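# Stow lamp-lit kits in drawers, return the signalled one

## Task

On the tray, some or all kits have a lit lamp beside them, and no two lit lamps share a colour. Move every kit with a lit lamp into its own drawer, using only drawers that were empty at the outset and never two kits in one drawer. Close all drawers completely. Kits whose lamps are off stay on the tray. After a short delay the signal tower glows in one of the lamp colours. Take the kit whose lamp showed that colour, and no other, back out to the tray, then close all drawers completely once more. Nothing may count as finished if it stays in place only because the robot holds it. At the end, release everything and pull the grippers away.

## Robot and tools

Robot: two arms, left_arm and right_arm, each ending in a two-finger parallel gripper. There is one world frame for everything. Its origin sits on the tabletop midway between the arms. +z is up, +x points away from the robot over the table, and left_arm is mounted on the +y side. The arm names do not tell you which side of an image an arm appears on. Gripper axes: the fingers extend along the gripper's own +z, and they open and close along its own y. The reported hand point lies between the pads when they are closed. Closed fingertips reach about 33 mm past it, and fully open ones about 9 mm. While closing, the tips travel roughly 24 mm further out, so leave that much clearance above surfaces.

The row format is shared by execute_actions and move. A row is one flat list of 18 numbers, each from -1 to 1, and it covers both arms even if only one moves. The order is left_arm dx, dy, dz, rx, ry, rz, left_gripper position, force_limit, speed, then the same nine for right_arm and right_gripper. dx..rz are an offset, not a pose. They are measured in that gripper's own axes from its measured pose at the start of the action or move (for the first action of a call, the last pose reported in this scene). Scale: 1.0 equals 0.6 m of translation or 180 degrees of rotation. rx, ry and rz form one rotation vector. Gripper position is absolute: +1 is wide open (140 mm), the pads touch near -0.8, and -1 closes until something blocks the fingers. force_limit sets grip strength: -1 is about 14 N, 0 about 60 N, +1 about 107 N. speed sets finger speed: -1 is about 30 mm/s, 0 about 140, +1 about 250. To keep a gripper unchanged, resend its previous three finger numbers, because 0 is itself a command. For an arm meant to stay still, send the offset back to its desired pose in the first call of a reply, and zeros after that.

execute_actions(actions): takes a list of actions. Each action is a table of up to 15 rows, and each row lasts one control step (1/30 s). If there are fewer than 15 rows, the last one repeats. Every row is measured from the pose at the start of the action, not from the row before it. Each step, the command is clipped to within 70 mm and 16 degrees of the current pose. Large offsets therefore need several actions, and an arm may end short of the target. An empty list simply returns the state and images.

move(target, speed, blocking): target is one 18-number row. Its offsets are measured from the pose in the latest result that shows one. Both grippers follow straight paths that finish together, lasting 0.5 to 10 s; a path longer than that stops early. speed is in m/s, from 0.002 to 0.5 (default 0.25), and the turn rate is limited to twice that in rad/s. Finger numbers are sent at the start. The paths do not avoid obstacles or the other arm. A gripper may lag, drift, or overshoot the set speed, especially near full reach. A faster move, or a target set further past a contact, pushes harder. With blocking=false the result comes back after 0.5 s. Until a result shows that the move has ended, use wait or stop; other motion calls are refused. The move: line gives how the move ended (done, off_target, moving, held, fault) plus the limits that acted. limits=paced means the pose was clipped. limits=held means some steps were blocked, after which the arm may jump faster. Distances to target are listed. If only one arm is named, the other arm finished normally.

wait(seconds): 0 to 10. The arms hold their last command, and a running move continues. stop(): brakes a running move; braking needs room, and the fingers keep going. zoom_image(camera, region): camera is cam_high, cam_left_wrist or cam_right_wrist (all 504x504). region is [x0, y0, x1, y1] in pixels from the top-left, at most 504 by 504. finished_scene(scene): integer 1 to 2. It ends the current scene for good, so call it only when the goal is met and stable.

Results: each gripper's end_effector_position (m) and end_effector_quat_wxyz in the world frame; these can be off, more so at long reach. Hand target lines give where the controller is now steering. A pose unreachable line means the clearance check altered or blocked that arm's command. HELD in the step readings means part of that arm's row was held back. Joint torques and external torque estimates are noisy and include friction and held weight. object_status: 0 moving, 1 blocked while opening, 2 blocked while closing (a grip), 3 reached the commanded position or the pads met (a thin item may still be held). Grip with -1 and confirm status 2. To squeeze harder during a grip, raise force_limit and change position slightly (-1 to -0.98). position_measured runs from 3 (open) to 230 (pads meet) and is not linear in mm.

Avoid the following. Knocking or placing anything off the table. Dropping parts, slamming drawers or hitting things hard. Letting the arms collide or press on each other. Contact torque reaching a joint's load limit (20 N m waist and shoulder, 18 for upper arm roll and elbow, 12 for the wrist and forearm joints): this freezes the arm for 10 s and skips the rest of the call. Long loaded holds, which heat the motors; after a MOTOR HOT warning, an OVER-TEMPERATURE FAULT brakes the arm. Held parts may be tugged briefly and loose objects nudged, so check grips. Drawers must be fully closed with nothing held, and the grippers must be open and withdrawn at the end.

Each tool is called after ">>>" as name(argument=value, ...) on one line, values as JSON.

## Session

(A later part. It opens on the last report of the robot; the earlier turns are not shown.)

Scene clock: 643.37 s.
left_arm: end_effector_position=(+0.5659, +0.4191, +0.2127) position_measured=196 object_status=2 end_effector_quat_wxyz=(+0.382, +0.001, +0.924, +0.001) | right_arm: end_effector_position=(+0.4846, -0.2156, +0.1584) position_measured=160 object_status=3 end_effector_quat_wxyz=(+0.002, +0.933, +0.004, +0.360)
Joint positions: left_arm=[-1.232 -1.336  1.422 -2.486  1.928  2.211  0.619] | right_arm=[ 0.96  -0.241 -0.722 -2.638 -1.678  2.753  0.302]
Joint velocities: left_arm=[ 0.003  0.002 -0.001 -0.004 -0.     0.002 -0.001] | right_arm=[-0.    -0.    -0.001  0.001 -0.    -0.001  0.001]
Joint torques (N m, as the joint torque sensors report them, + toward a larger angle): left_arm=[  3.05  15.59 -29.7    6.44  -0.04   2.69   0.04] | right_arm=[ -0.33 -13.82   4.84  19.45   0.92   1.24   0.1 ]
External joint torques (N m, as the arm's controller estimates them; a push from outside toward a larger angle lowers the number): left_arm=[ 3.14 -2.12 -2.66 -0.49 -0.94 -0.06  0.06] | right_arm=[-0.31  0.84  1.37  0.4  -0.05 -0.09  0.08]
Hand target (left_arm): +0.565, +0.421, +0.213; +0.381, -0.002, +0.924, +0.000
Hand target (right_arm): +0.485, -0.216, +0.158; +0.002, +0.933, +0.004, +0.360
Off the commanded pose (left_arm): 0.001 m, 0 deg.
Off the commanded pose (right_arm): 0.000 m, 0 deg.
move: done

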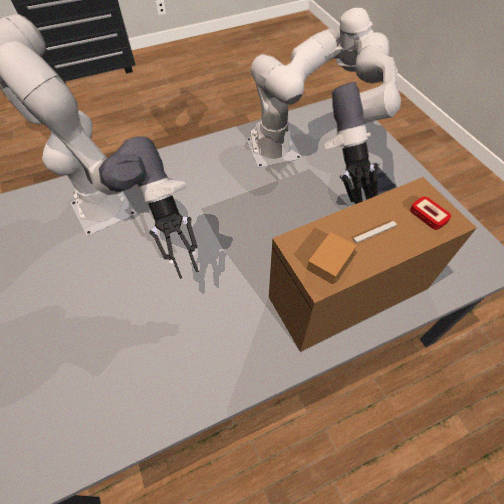

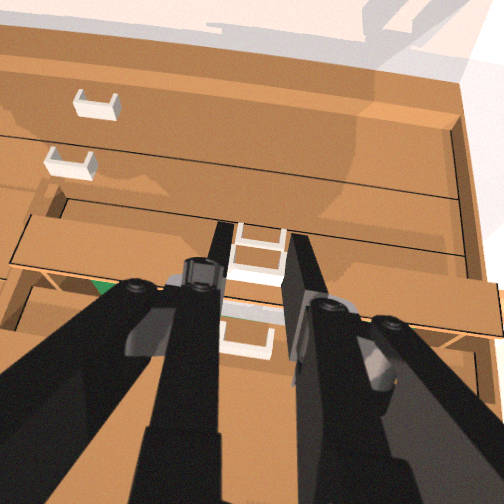

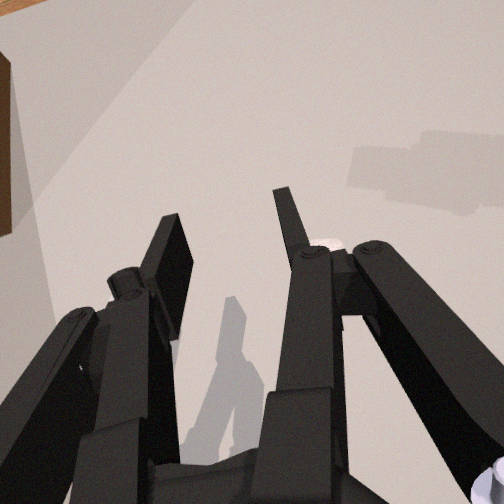

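>>> move(target=[0.112,0,-0.11,0,0,0,-1,0.3,-0.5,0,0,0,0,0,0,-0.25,0.3,0], speed=0.06)

>>> move(target=[0,0,0,0,0,0,-0.1,0.3,0,0,0,0,0,0,0,-0.25,0.3,0])

>>> move(target=[0.03,0,-0.04,0,0,0,-0.1,0.3,0,0,0,0,0,0,0,-0.25,0.3,0], speed=0.06)

>>> move(target=[-0.08,0,-0.08,0,0.1,0,0.3,0,0,0,0,0,0,0,0,-0.25,0.3,0], speed=0.15)

>>> move(target=[-0.165,0,0.08,0,0.15,0,0.3,0,0,0,0,0,0,0,0,-0.25,0.3,0], speed=0.15)

Scene clock: 648.20 s.
left_arm: end_effector_position=(+0.4708, +0.4162, +0.2098) position_measured=196 object_status=2 end_effector_quat_wxyz=(+0.380, +0.002, +0.925, -0.003) | right_arm: end_effector_position=(+0.4846, -0.2156, +0.1584) position_measured=160 object_status=3 end_effector_quat_wxyz=(+0.002, +0.933, +0.004, +0.360)
Joint positions: left_arm=[-0.918 -1.363  1.334 -2.771  1.876  2.24   0.642] | right_arm=[ 0.96  -0.241 -0.722 -2.638 -1.678  2.753  0.302]
Joint velocities: left_arm=[ 0.007  0.001 -0.002 -0.002 -0.009  0.006  0.012] | right_arm=[ 0.002 -0.    -0.001 -0.    -0.001  0.001 -0.   ]
Joint torques (N m, as the joint torque sensors report them, + toward a larger angle): left_arm=[  5.06  13.02 -25.51   7.91   0.38   2.28   0.37] | right_arm=[ -0.46 -13.91   5.04  19.44   0.95   1.27   0.12]
External joint torques (N m, as the arm's controller estimates them; a push from outside toward a larger angle lowers the number): left_arm=[ 5.12  0.42 -3.69  0.03 -0.47 -0.51  0.39] | right_arm=[-0.44  0.74  1.57  0.45 -0.02 -0.07  0.1 ]
Hand target (left_arm): +0.471, +0.422, +0.211; +0.380, +0.001, +0.925, +0.002
Hand target (right_arm): +0.485, -0.216, +0.158; +0.002, +0.933, +0.004, +0.360
Off the commanded pose (left_arm): 0.004 m, 1 deg.
Off the commanded pose (right_arm): 0.000 m, 0 deg.
move: off_target (left_arm)

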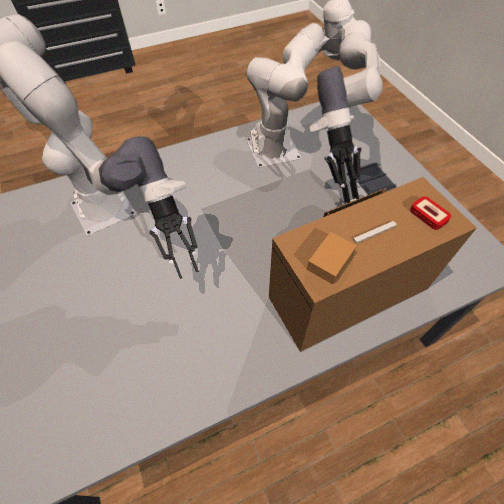

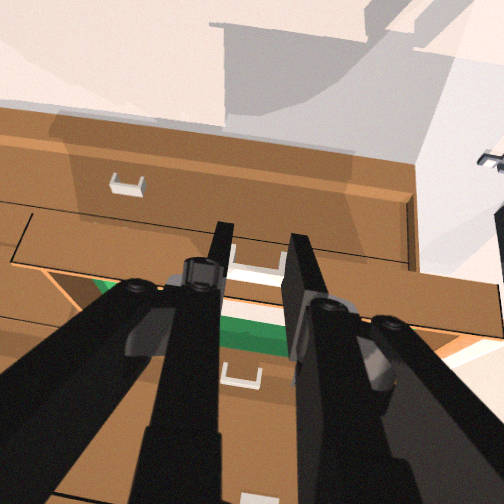

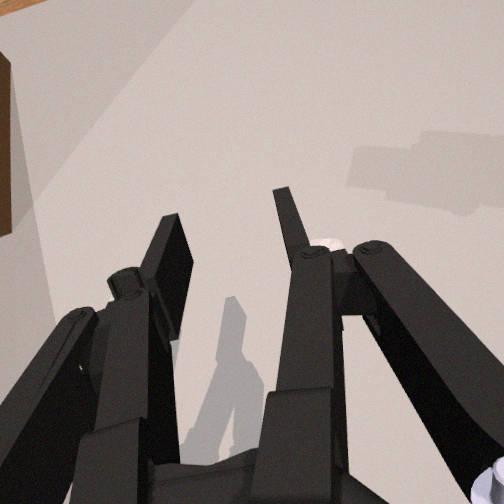

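Scene clock: 648.70 s.
left_arm: end_effector_position=(+0.4707, +0.4160, +0.2096) position_measured=141 object_status=3 end_effector_quat_wxyz=(+0.380, +0.002, +0.925, -0.003) | right_arm: end_effector_position=(+0.4846, -0.2156, +0.1584) position_measured=160 object_status=3 end_effector_quat_wxyz=(+0.002, +0.933, +0.004, +0.360)
Joint positions: left_arm=[-0.918 -1.363  1.334 -2.771  1.876  2.24   0.642] | right_arm=[ 0.96  -0.241 -0.722 -2.638 -1.678  2.753  0.302]
Joint velocities: left_arm=[ 0.001  0.     0.     0.     0.    -0.001  0.   ] | right_arm=[-0.001 -0.001 -0.001  0.002  0.001  0.001 -0.001]
Joint torques (N m, as the joint torque sensors report them, + toward a larger angle): left_arm=[  0.3   11.21 -23.3    7.76   0.91   2.66   0.01] | right_arm=[ -0.49 -13.72   4.81  19.45   0.96   1.27   0.09]
External joint torques (N m, as the arm's controller estimates them; a push from outside toward a larger angle lowers the number): left_arm=[ 0.26 -1.41 -1.55 -0.1   0.06 -0.11  0.03] | right_arm=[-0.45  0.9   1.36  0.44 -0.01 -0.06  0.08]
Hand target (left_arm): +0.471, +0.416, +0.210; +0.380, +0.002, +0.925, -0.003
Hand target (right_arm): +0.485, -0.216, +0.158; +0.002, +0.933, +0.004, +0.360
Off the commanded pose (left_arm): 0.000 m, 0 deg.
Off the commanded pose (right_arm): 0.000 m, 0 deg.
move: done

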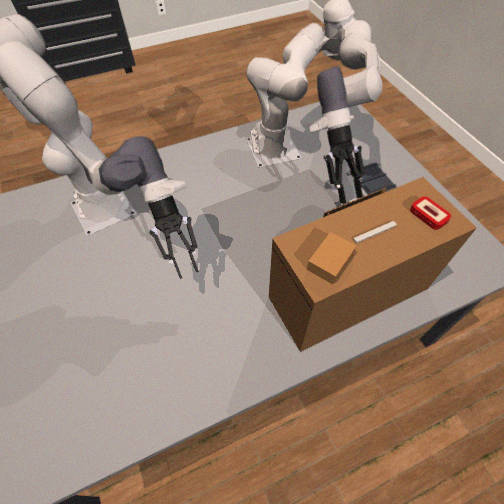

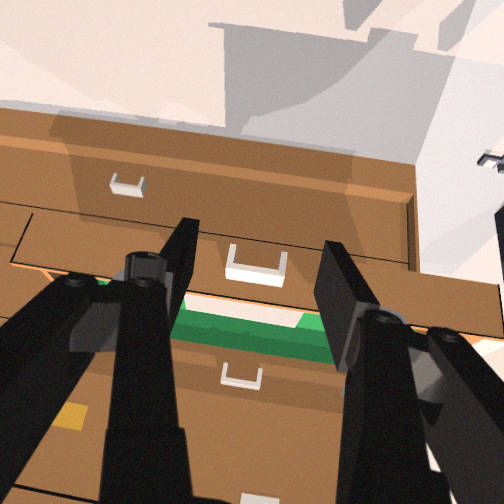

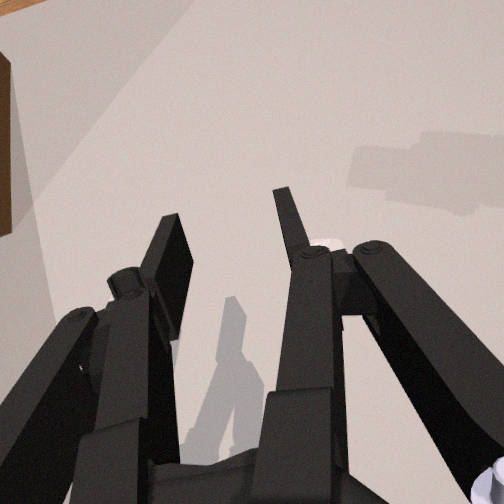

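Scene clock: 649.53 s.
left_arm: end_effector_position=(+0.4415, +0.4190, +0.2128) position_measured=141 object_status=3 end_effector_quat_wxyz=(+0.379, -0.003, +0.926, -0.002) | right_arm: end_effector_position=(+0.4846, -0.2156, +0.1584) position_measured=160 object_status=3 end_effector_quat_wxyz=(+0.002, +0.933, +0.004, +0.360)
Joint positions: left_arm=[-0.802 -1.39   1.291 -2.855  1.831  2.24   0.673] | right_arm=[ 0.96  -0.241 -0.722 -2.638 -1.678  2.753  0.302]
Joint velocities: left_arm=[ 0.004 -0.002 -0.003 -0.004 -0.01  -0.001  0.027] | right_arm=[-0.     0.001  0.001 -0.001 -0.001  0.     0.003]
Joint torques (N m, as the joint torque sensors report them, + toward a larger angle): left_arm=[  1.86   9.   -21.92   6.27  -0.36   3.21   0.25] | right_arm=[ -0.4  -13.9    4.67  19.45   0.97   1.25   0.14]
External joint torques (N m, as the arm's controller estimates them; a push from outside toward a larger angle lowers the number): left_arm=[ 1.87 -2.52 -1.92 -2.08 -1.21  0.38  0.27] | right_arm=[-0.51  0.62  1.08  0.55  0.   -0.1   0.12]
Hand target (left_arm): +0.441, +0.417, +0.213; +0.379, +0.002, +0.925, -0.002
Hand target (right_arm): +0.485, -0.216, +0.158; +0.002, +0.933, +0.004, +0.360
Off the commanded pose (left_arm): 0.003 m, 1 deg.
Off the commanded pose (right_arm): 0.000 m, 0 deg.
move: done

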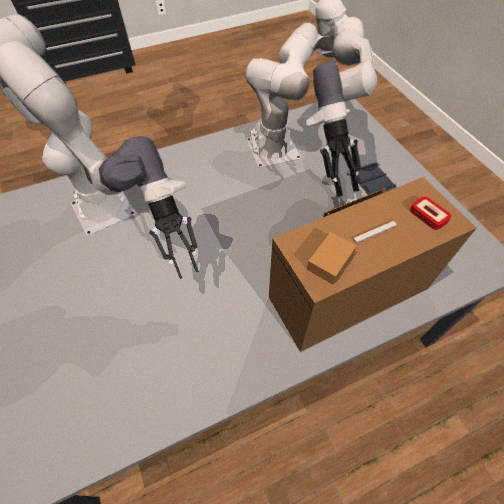

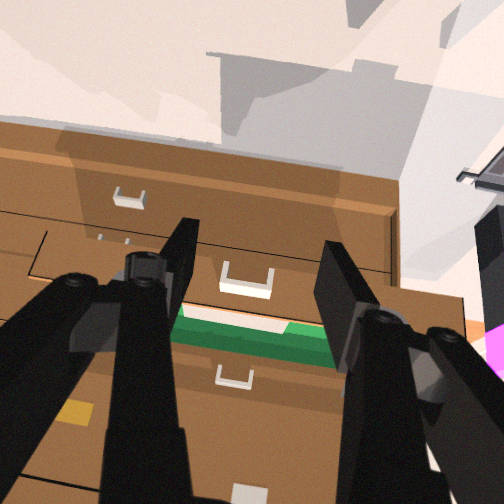

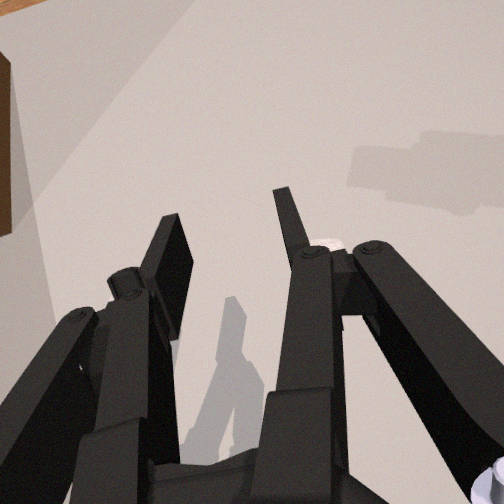

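Scene clock: 651.23 s.
left_arm: end_effector_position=(+0.4430, +0.4175, +0.2835) position_measured=91 object_status=3 end_effector_quat_wxyz=(+0.233, -0.006, +0.972, -0.005) | right_arm: end_effector_position=(+0.4846, -0.2156, +0.1584) position_measured=160 object_status=3 end_effector_quat_wxyz=(+0.002, +0.933, +0.004, +0.360)
Joint positions: left_arm=[-1.012 -1.222  1.004 -2.532  1.205  1.937  0.863] | right_arm=[ 0.96  -0.241 -0.722 -2.638 -1.678  2.753  0.302]
Joint velocities: left_arm=[-0.004 -0.001 -0.    -0.    -0.001 -0.014  0.024] | right_arm=[-0.     0.    -0.002  0.    -0.    -0.     0.   ]
Joint torques (N m, as the joint torque sensors report them, + toward a larger angle): left_arm=[ -1.34  11.54 -24.21  14.94  -0.05   2.57   0.38] | right_arm=[ -0.32 -13.87   4.83  19.46   0.93   1.27   0.11]
External joint torques (N m, as the arm's controller estimates them; a push from outside toward a larger angle lowers the number): left_arm=[-1.3  -0.99 -2.26  0.2  -1.19 -0.48  0.39] | right_arm=[-0.28  0.74  1.38  0.43 -0.04 -0.06  0.09]
Hand target (left_arm): +0.442, +0.417, +0.284; +0.231, -0.001, +0.973, -0.003
Hand target (right_arm): +0.485, -0.216, +0.158; +0.002, +0.933, +0.004, +0.360
Off the commanded pose (left_arm): 0.004 m, 1 deg.
Off the commanded pose (right_arm): 0.000 m, 0 deg.
move: off_target (left_arm)

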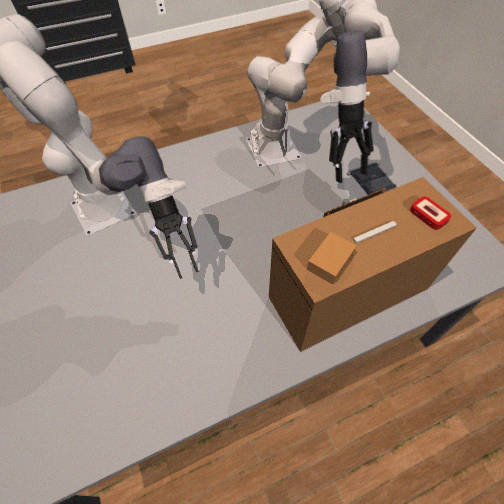

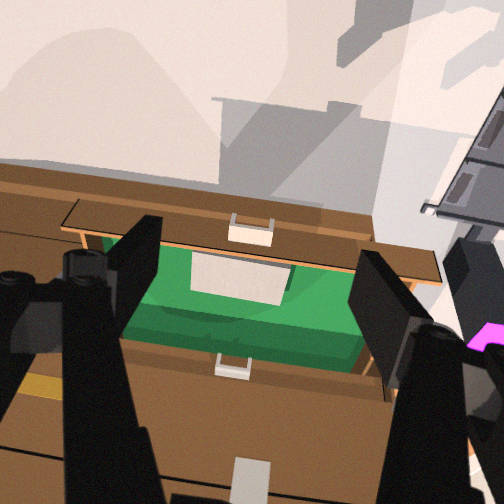

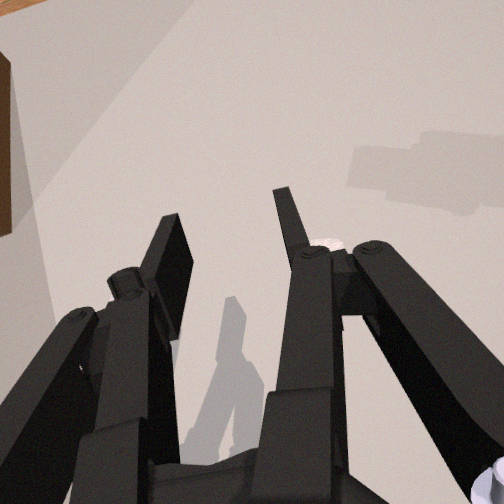

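Scene clock: 653.47 s.
left_arm: end_effector_position=(+0.5528, +0.4135, +0.2879) position_measured=91 object_status=3 end_effector_quat_wxyz=(+0.004, -0.007, +1.000, -0.006) | right_arm: end_effector_position=(+0.4846, -0.2156, +0.1584) position_measured=160 object_status=3 end_effector_quat_wxyz=(+0.002, +0.933, +0.004, +0.360)
Joint positions: left_arm=[-1.774 -0.922  1.442 -1.642  0.907  1.525  1.084] | right_arm=[ 0.96  -0.241 -0.722 -2.638 -1.678  2.753  0.302]
Joint velocities: left_arm=[-0.002 -0.005 -0.002  0.003  0.    -0.015  0.021] | right_arm=[ 0.001 -0.001 -0.001  0.001 -0.001 -0.001  0.001]
Joint torques (N m, as the joint torque sensors report them, + toward a larger angle): left_arm=[ -0.66  25.34 -26.4   15.39   0.09   1.86   0.22] | right_arm=[ -0.45 -13.79   4.6   19.42   0.94   1.26   0.14]
External joint torques (N m, as the arm's controller estimates them; a push from outside toward a larger angle lowers the number): left_arm=[-0.46 -3.96 -1.08  1.42 -0.69 -0.63  0.22] | right_arm=[-0.5   0.83  1.06  0.39 -0.03 -0.08  0.12]
Hand target (left_arm): +0.552, +0.413, +0.287; +0.001, -0.003, +1.000, -0.007
Hand target (right_arm): +0.485, -0.216, +0.158; +0.002, +0.933, +0.004, +0.360
Off the commanded pose (left_arm): 0.006 m, 1 deg.
Off the commanded pose (right_arm): 0.000 m, 0 deg.
move: off_target (left_arm)

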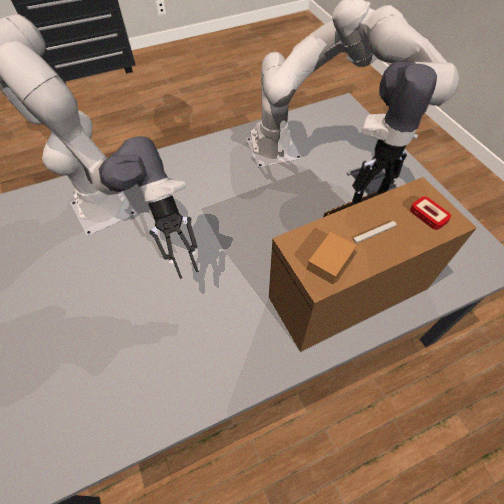

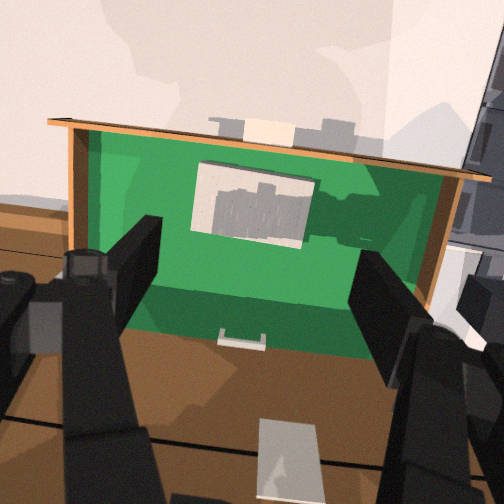

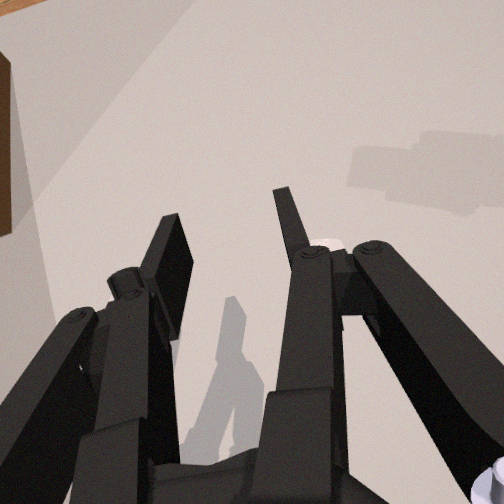

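>>> move(target=[0.012,-0.004,0.07,0,0,0,0.3,0,0,0,0,0,0,0,0,-0.25,0.3,0], speed=0.05)

Scene clock: 656.03 s.
left_arm: end_effector_position=(+0.5451, +0.4086, +0.2470) position_measured=91 object_status=3 end_effector_quat_wxyz=(+0.002, -0.003, +1.000, -0.006) | right_arm: end_effector_position=(+0.4846, -0.2156, +0.1584) position_measured=160 object_status=3 end_effector_quat_wxyz=(+0.002, +0.933, +0.004, +0.360)
Joint positions: left_arm=[-1.738 -0.949  1.467 -1.75   0.933  1.602  1.059] | right_arm=[ 0.96  -0.241 -0.722 -2.638 -1.678  2.753  0.302]
Joint velocities: left_arm=[ 0.002  0.     0.001 -0.002 -0.001  0.021 -0.014] | right_arm=[-0.    -0.002 -0.001 -0.    -0.    -0.001  0.   ]
Joint torques (N m, as the joint torque sensors report them, + toward a larger angle): left_arm=[  2.08  26.16 -26.46  11.97   1.57   2.86  -0.13] | right_arm=[ -0.53 -13.88   4.78  19.27   0.96   1.24   0.11]
External joint torques (N m, as the arm's controller estimates them; a push from outside toward a larger angle lowers the number): left_arm=[ 2.02 -1.95 -0.52 -2.09  0.79  0.4  -0.12] | right_arm=[-0.46  0.78  1.36  0.27 -0.01 -0.09  0.09]
Hand target (left_arm): +0.546, +0.410, +0.246; +0.005, -0.007, +1.000, -0.005
Hand target (right_arm): +0.485, -0.216, +0.158; +0.002, +0.933, +0.004, +0.360
Off the commanded pose (left_arm): 0.002 m, 1 deg.
Off the commanded pose (right_arm): 0.000 m, 0 deg.
move: done

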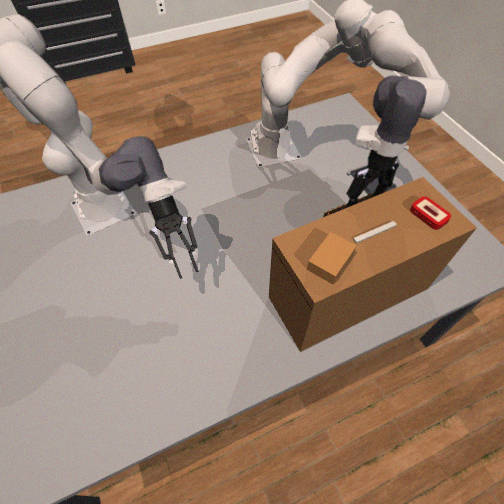

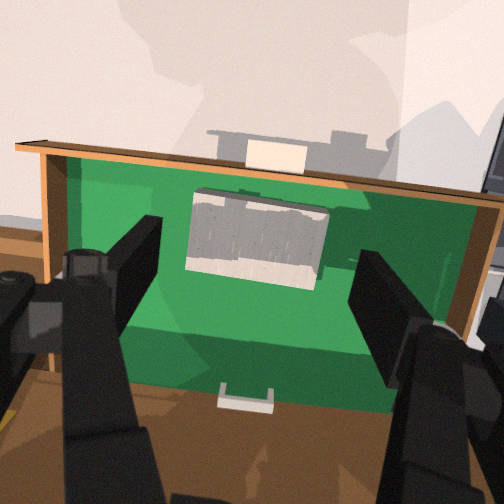

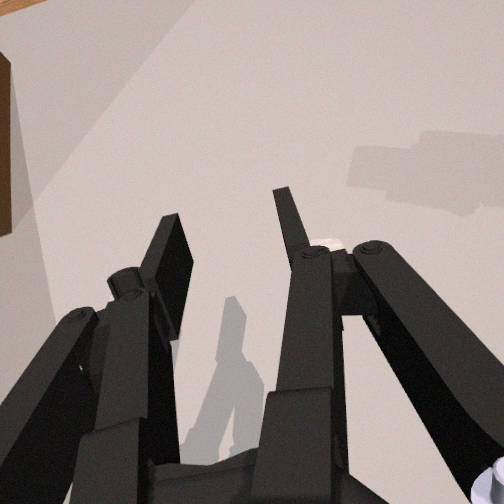

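>>> move(target=[0,0,0.042,0,0,0,0.3,0,0,0,0,0,0,0,0,-0.25,0.3,0], speed=0.03)

>>> move(target=[0,0,0,0,0,0,-1,0,-0.3,0,0,0,0,0,0,-0.25,0.3,0])

>>> move(target=[0,0,-0.11,0,0,0,-1,0,-0.3,0,0,0,0,0,0,-0.25,0.3,0], speed=0.05)

>>> move(target=[0.45,0.43,0.1,0,0,0,-1,0,-0.3,0,0,0,0,0,0,-0.25,0.3,0], speed=0.15)

Scene clock: 659.93 s.
left_arm: end_effector_position=(+0.5443, +0.4064, +0.2230) position_measured=91 object_status=3 end_effector_quat_wxyz=(+0.001, +0.000, +1.000, -0.007) | right_arm: end_effector_position=(+0.4846, -0.2156, +0.1584) position_measured=160 object_status=3 end_effector_quat_wxyz=(+0.002, +0.933, +0.004, +0.360)
Joint positions: left_arm=[-1.736 -0.962  1.497 -1.789  0.95   1.644  1.052] | right_arm=[ 0.96  -0.241 -0.722 -2.638 -1.678  2.753  0.302]
Joint velocities: left_arm=[ 0.001 -0.     0.001 -0.002 -0.001  0.017 -0.001] | right_arm=[ 0.001 -0.001  0.    -0.     0.     0.     0.   ]
Joint torques (N m, as the joint torque sensors report them, + toward a larger angle): left_arm=[  1.89  25.85 -26.92  12.05   1.68   2.89  -0.09] | right_arm=[ -0.53 -13.93   4.87  19.45   0.95   1.23   0.09]
External joint torques (N m, as the arm's controller estimates them; a push from outside toward a larger angle lowers the number): left_arm=[ 2.1  -2.44 -0.44 -1.8   0.92  0.42 -0.09] | right_arm=[-0.55  0.68  1.36  0.48 -0.02 -0.11  0.07]
Hand target (left_arm): +0.545, +0.408, +0.222; +0.002, -0.002, +1.000, -0.006
Hand target (right_arm): +0.485, -0.216, +0.158; +0.002, +0.933, +0.004, +0.360
Off the commanded pose (left_arm): 0.002 m, 0 deg.
Off the commanded pose (right_arm): 0.000 m, 0 deg.
move: done

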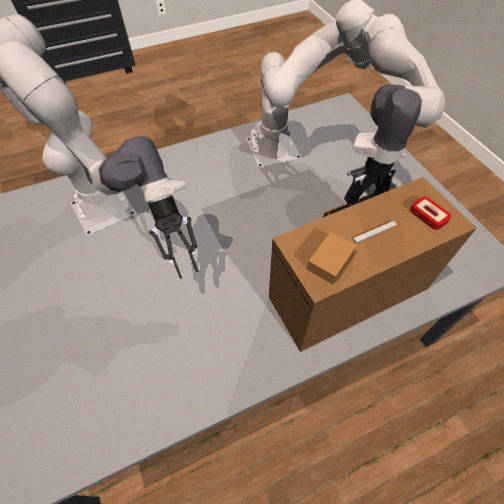

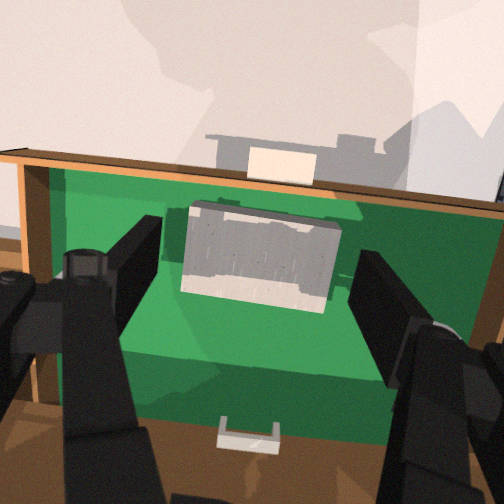

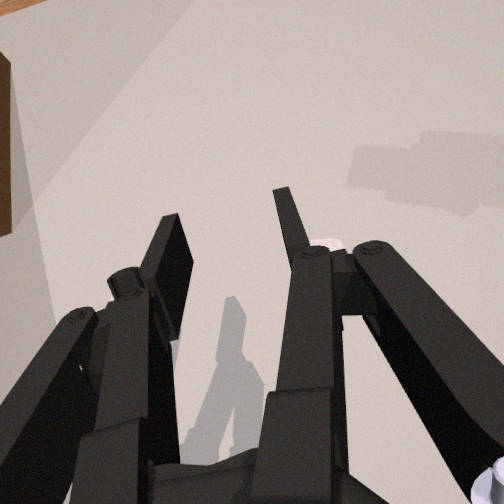

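Scene clock: 660.43 s.
left_arm: end_effector_position=(+0.5445, +0.4061, +0.2235) position_measured=133 object_status=2 end_effector_quat_wxyz=(+0.001, +0.001, +1.000, -0.007) | right_arm: end_effector_position=(+0.4846, -0.2156, +0.1584) position_measured=160 object_status=3 end_effector_quat_wxyz=(+0.002, +0.933, +0.004, +0.360)
Joint positions: left_arm=[-1.736 -0.962  1.497 -1.789  0.95   1.644  1.052] | right_arm=[ 0.96  -0.241 -0.722 -2.638 -1.678  2.753  0.302]
Joint velocities: left_arm=[-0.    -0.    -0.     0.002 -0.001 -0.001  0.   ] | right_arm=[ 0.001  0.    -0.    -0.002  0.    -0.    -0.001]
Joint torques (N m, as the joint torque sensors report them, + toward a larger angle): left_arm=[ -0.07  25.87 -27.73  13.17   0.64   2.33   0.12] | right_arm=[ -0.39 -13.89   4.71  19.56   0.94   1.27   0.12]
External joint torques (N m, as the arm's controller estimates them; a push from outside toward a larger angle lowers the number): left_arm=[-0.1  -2.37 -1.34 -0.81 -0.14 -0.13  0.12] | right_arm=[-0.39  0.68  1.24  0.68 -0.03 -0.07  0.1 ]
Hand target (left_arm): +0.544, +0.406, +0.223; +0.001, +0.000, +1.000, -0.007
Hand target (right_arm): +0.485, -0.216, +0.158; +0.002, +0.933, +0.004, +0.360
Off the commanded pose (left_arm): 0.001 m, 0 deg.
Off the commanded pose (right_arm): 0.000 m, 0 deg.
move: done

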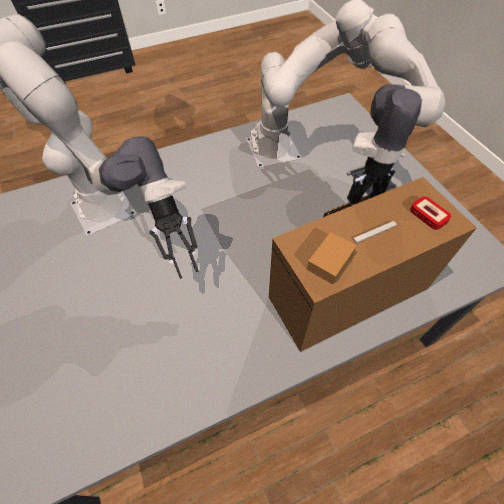

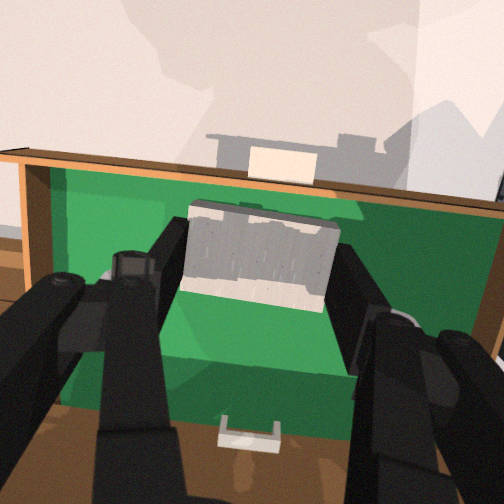

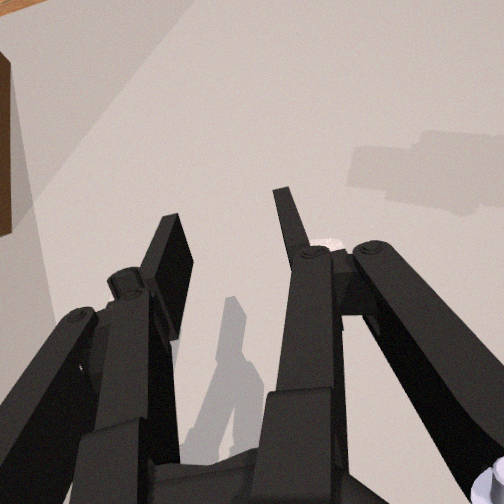

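Scene clock: 662.10 s.
left_arm: end_effector_position=(+0.5451, +0.4097, +0.2879) position_measured=133 object_status=2 end_effector_quat_wxyz=(+0.002, -0.004, +1.000, -0.006) | right_arm: end_effector_position=(+0.4846, -0.2156, +0.1584) position_measured=160 object_status=3 end_effector_quat_wxyz=(+0.002, +0.933, +0.004, +0.360)
Joint positions: left_arm=[-1.754 -0.918  1.428 -1.669  0.897  1.527  1.08 ] | right_arm=[ 0.96  -0.241 -0.722 -2.638 -1.678  2.753  0.302]
Joint velocities: left_arm=[-0.001 -0.001 -0.002  0.004  0.001 -0.019  0.007] | right_arm=[-0.001  0.001  0.001 -0.001  0.    -0.001  0.   ]
Joint torques (N m, as the joint torque sensors report them, + toward a larger angle): left_arm=[ -0.42  25.58 -27.74  15.44  -0.28   2.13   0.25] | right_arm=[ -0.27 -13.82   4.77  19.39   0.92   1.25   0.12]
External joint torques (N m, as the arm's controller estimates them; a push from outside toward a larger angle lowers the number): left_arm=[-0.44 -2.58 -2.65  1.21 -1.06 -0.34  0.25] | right_arm=[-0.24  0.69  1.31  0.47 -0.04 -0.07  0.11]
Hand target (left_arm): +0.544, +0.408, +0.290; +0.001, +0.000, +1.000, -0.007
Hand target (right_arm): +0.485, -0.216, +0.158; +0.002, +0.933, +0.004, +0.360
Off the commanded pose (left_arm): 0.003 m, 1 deg.
Off the commanded pose (right_arm): 0.000 m, 0 deg.
move: done

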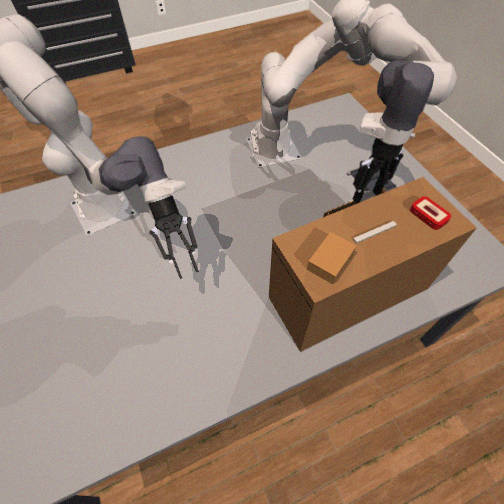

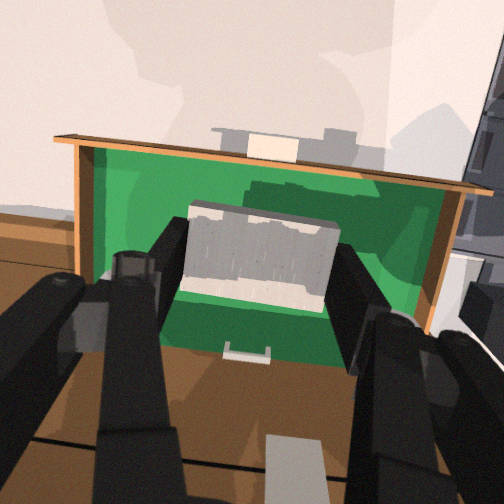

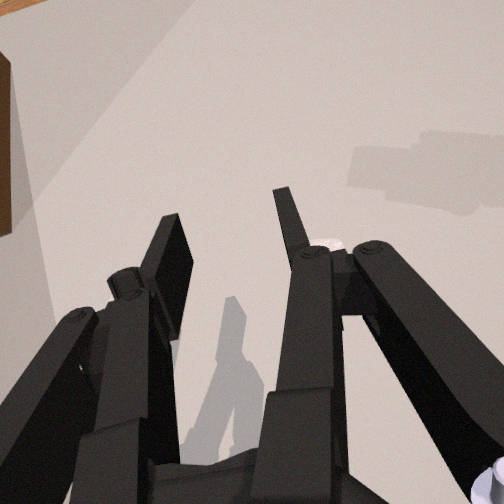

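Scene clock: 665.30 s.
left_arm: end_effector_position=(+0.2720, +0.6721, +0.2184) position_measured=133 object_status=2 end_effector_quat_wxyz=(-0.007, -0.015, +1.000, -0.005) | right_arm: end_effector_position=(+0.4846, -0.2156, +0.1584) position_measured=160 object_status=3 end_effector_quat_wxyz=(+0.002, +0.933, +0.004, +0.360)
Joint positions: left_arm=[-0.735 -1.323  1.142 -2.272  1.09   1.408  1.45 ] | right_arm=[ 0.96  -0.241 -0.722 -2.638 -1.678  2.753  0.302]
Joint velocities: left_arm=[ 0.     0.001 -0.001 -0.001  0.    -0.001  0.032] | right_arm=[-0.     0.     0.001 -0.    -0.    -0.    -0.   ]
Joint torques (N m, as the joint torque sensors report them, + toward a larger angle): left_arm=[  1.13  17.61 -28.98   7.47   1.7    1.9    0.26] | right_arm=[ -0.38 -13.84   4.68  19.33   0.92   1.24   0.12]
External joint torques (N m, as the arm's controller estimates them; a push from outside toward a larger angle lowers the number): left_arm=[ 1.23 -3.07 -2.33 -2.01  0.93 -0.49  0.26] | right_arm=[-0.38  0.71  1.2   0.38 -0.05 -0.09  0.1 ]
Hand target (left_arm): +0.271, +0.673, +0.219; -0.007, -0.008, +1.000, -0.002
Hand target (right_arm): +0.485, -0.216, +0.158; +0.002, +0.933, +0.004, +0.360
Off the commanded pose (left_arm): 0.009 m, 2 deg.
Off the commanded pose (right_arm): 0.000 m, 0 deg.
move: off_target (left_arm)

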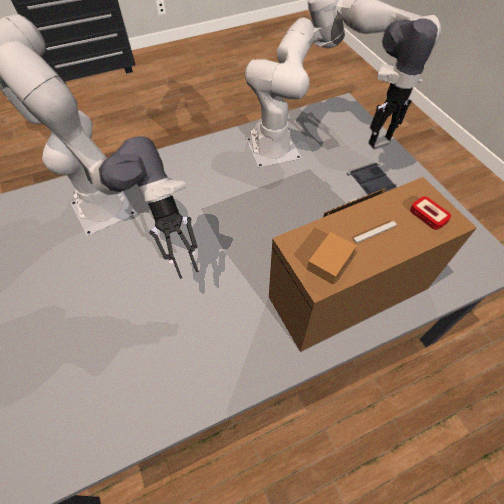

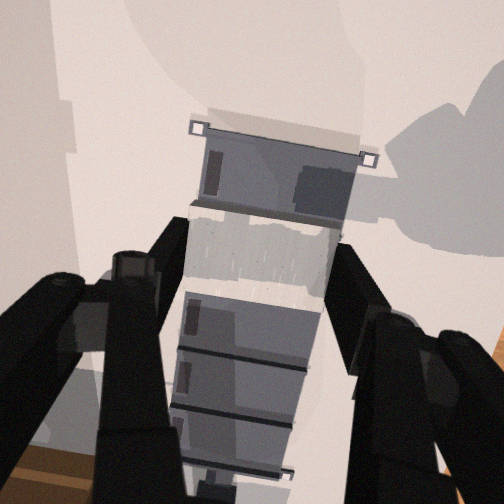

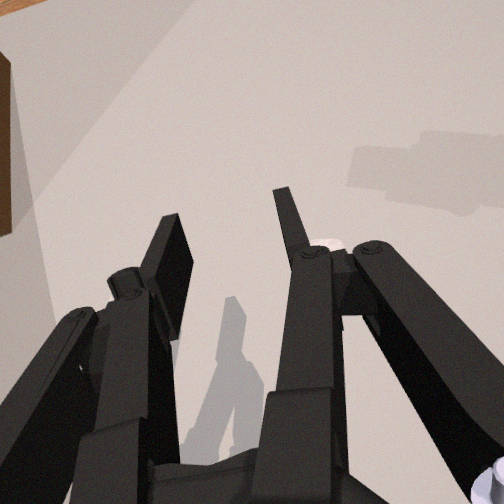

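>>> move(target=[-0.005,0.005,0.23,0,0,0.008,-1,0,-0.3,0,0,0,0,0,0,-0.25,0.3,0], speed=0.1)

Scene clock: 668.10 s.
left_arm: end_effector_position=(+0.2716, +0.6732, +0.0793) position_measured=133 object_status=2 end_effector_quat_wxyz=(-0.011, -0.000, +1.000, -0.005) | right_arm: end_effector_position=(+0.4846, -0.2156, +0.1584) position_measured=160 object_status=3 end_effector_quat_wxyz=(+0.002, +0.933, +0.004, +0.360)
Joint positions: left_arm=[-0.713 -1.426  1.433 -2.411  1.36   1.567  1.445] | right_arm=[ 0.96  -0.241 -0.722 -2.638 -1.678  2.753  0.302]
Joint velocities: left_arm=[-0.001  0.     0.001  0.001  0.006  0.009 -0.003] | right_arm=[-0.     0.001 -0.001 -0.001  0.     0.     0.   ]
Joint torques (N m, as the joint torque sensors report them, + toward a larger angle): left_arm=[  0.73  17.6  -28.5    3.01   1.54   2.78  -0.12] | right_arm=[ -0.58 -13.95   4.79  19.43   0.94   1.26   0.1 ]
External joint torques (N m, as the arm's controller estimates them; a push from outside toward a larger angle lowers the number): left_arm=[ 0.77 -3.01 -0.74 -1.75  0.75  0.42 -0.12] | right_arm=[-0.56  0.58  1.33  0.54 -0.03 -0.07  0.08]
Hand target (left_arm): +0.273, +0.673, +0.079; -0.009, -0.002, +1.000, -0.004
Hand target (right_arm): +0.485, -0.216, +0.158; +0.002, +0.933, +0.004, +0.360
Off the commanded pose (left_arm): 0.002 m, 1 deg.
Off the commanded pose (right_arm): 0.000 m, 0 deg.
move: done

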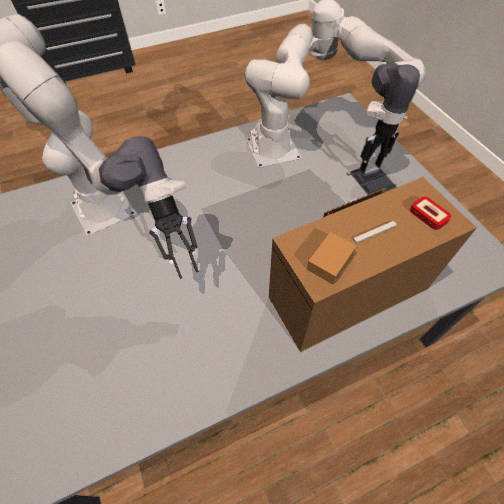

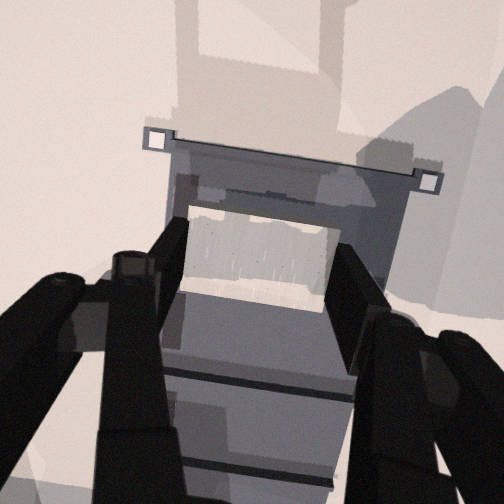

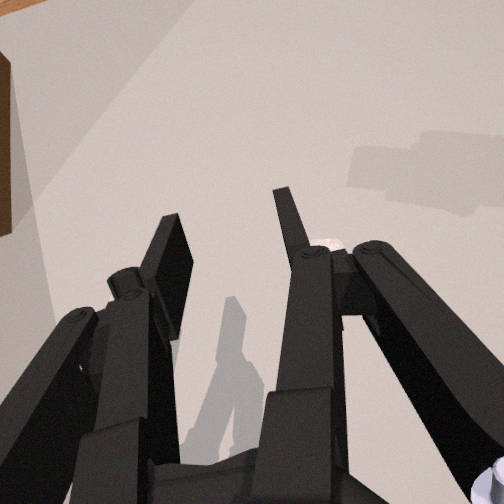

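>>> move(target=[0.005,0.024,0.03,0,0,0,-1,0,-0.3,0,0,0,0,0,0,-0.25,0.3,0], speed=0.03)

Scene clock: 671.53 s.
left_arm: end_effector_position=(+0.2672, +0.6844, +0.0607) position_measured=133 object_status=2 end_effector_quat_wxyz=(-0.014, -0.002, +1.000, -0.006) | right_arm: end_effector_position=(+0.4846, -0.2156, +0.1584) position_measured=160 object_status=3 end_effector_quat_wxyz=(+0.002, +0.933, +0.004, +0.360)
Joint positions: left_arm=[-0.709 -1.437  1.479 -2.398  1.398  1.58   1.465] | right_arm=[ 0.96  -0.241 -0.722 -2.638 -1.678  2.753  0.302]
Joint velocities: left_arm=[-0.001 -0.003  0.001  0.001  0.009  0.003  0.013] | right_arm=[ 0.     0.     0.001  0.     0.001 -0.001  0.001]
Joint torques (N m, as the joint torque sensors report them, + toward a larger angle): left_arm=[  1.9   17.76 -28.87   4.48   1.57   2.94   0.23] | right_arm=[ -0.52 -13.82   4.48  19.48   0.94   1.26   0.12]
External joint torques (N m, as the arm's controller estimates them; a push from outside toward a larger angle lowers the number): left_arm=[ 2.07 -3.38 -0.75  0.63  0.8   0.59  0.23] | right_arm=[-0.55  0.74  0.96  0.54 -0.03 -0.08  0.1 ]
Hand target (left_arm): +0.268, +0.687, +0.061; -0.012, -0.000, +1.000, -0.005
Hand target (right_arm): +0.485, -0.216, +0.158; +0.002, +0.933, +0.004, +0.360
Off the commanded pose (left_arm): 0.003 m, 0 deg.
Off the commanded pose (right_arm): 0.000 m, 0 deg.
move: done

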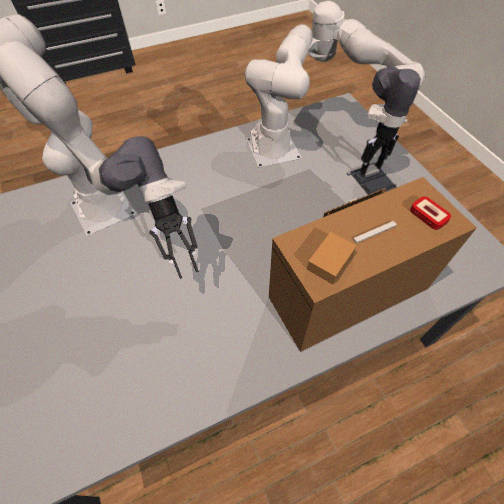

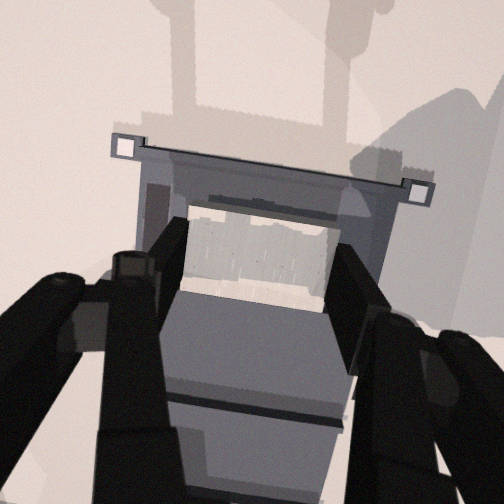

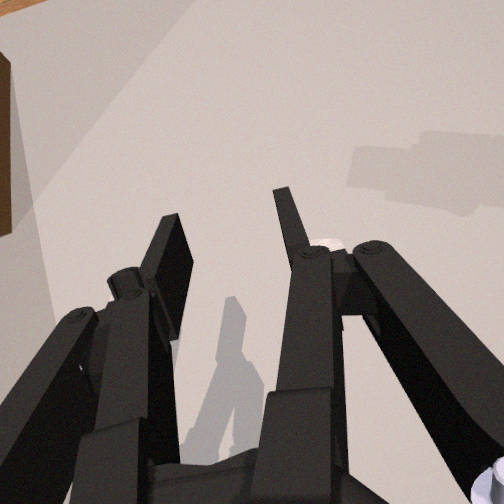

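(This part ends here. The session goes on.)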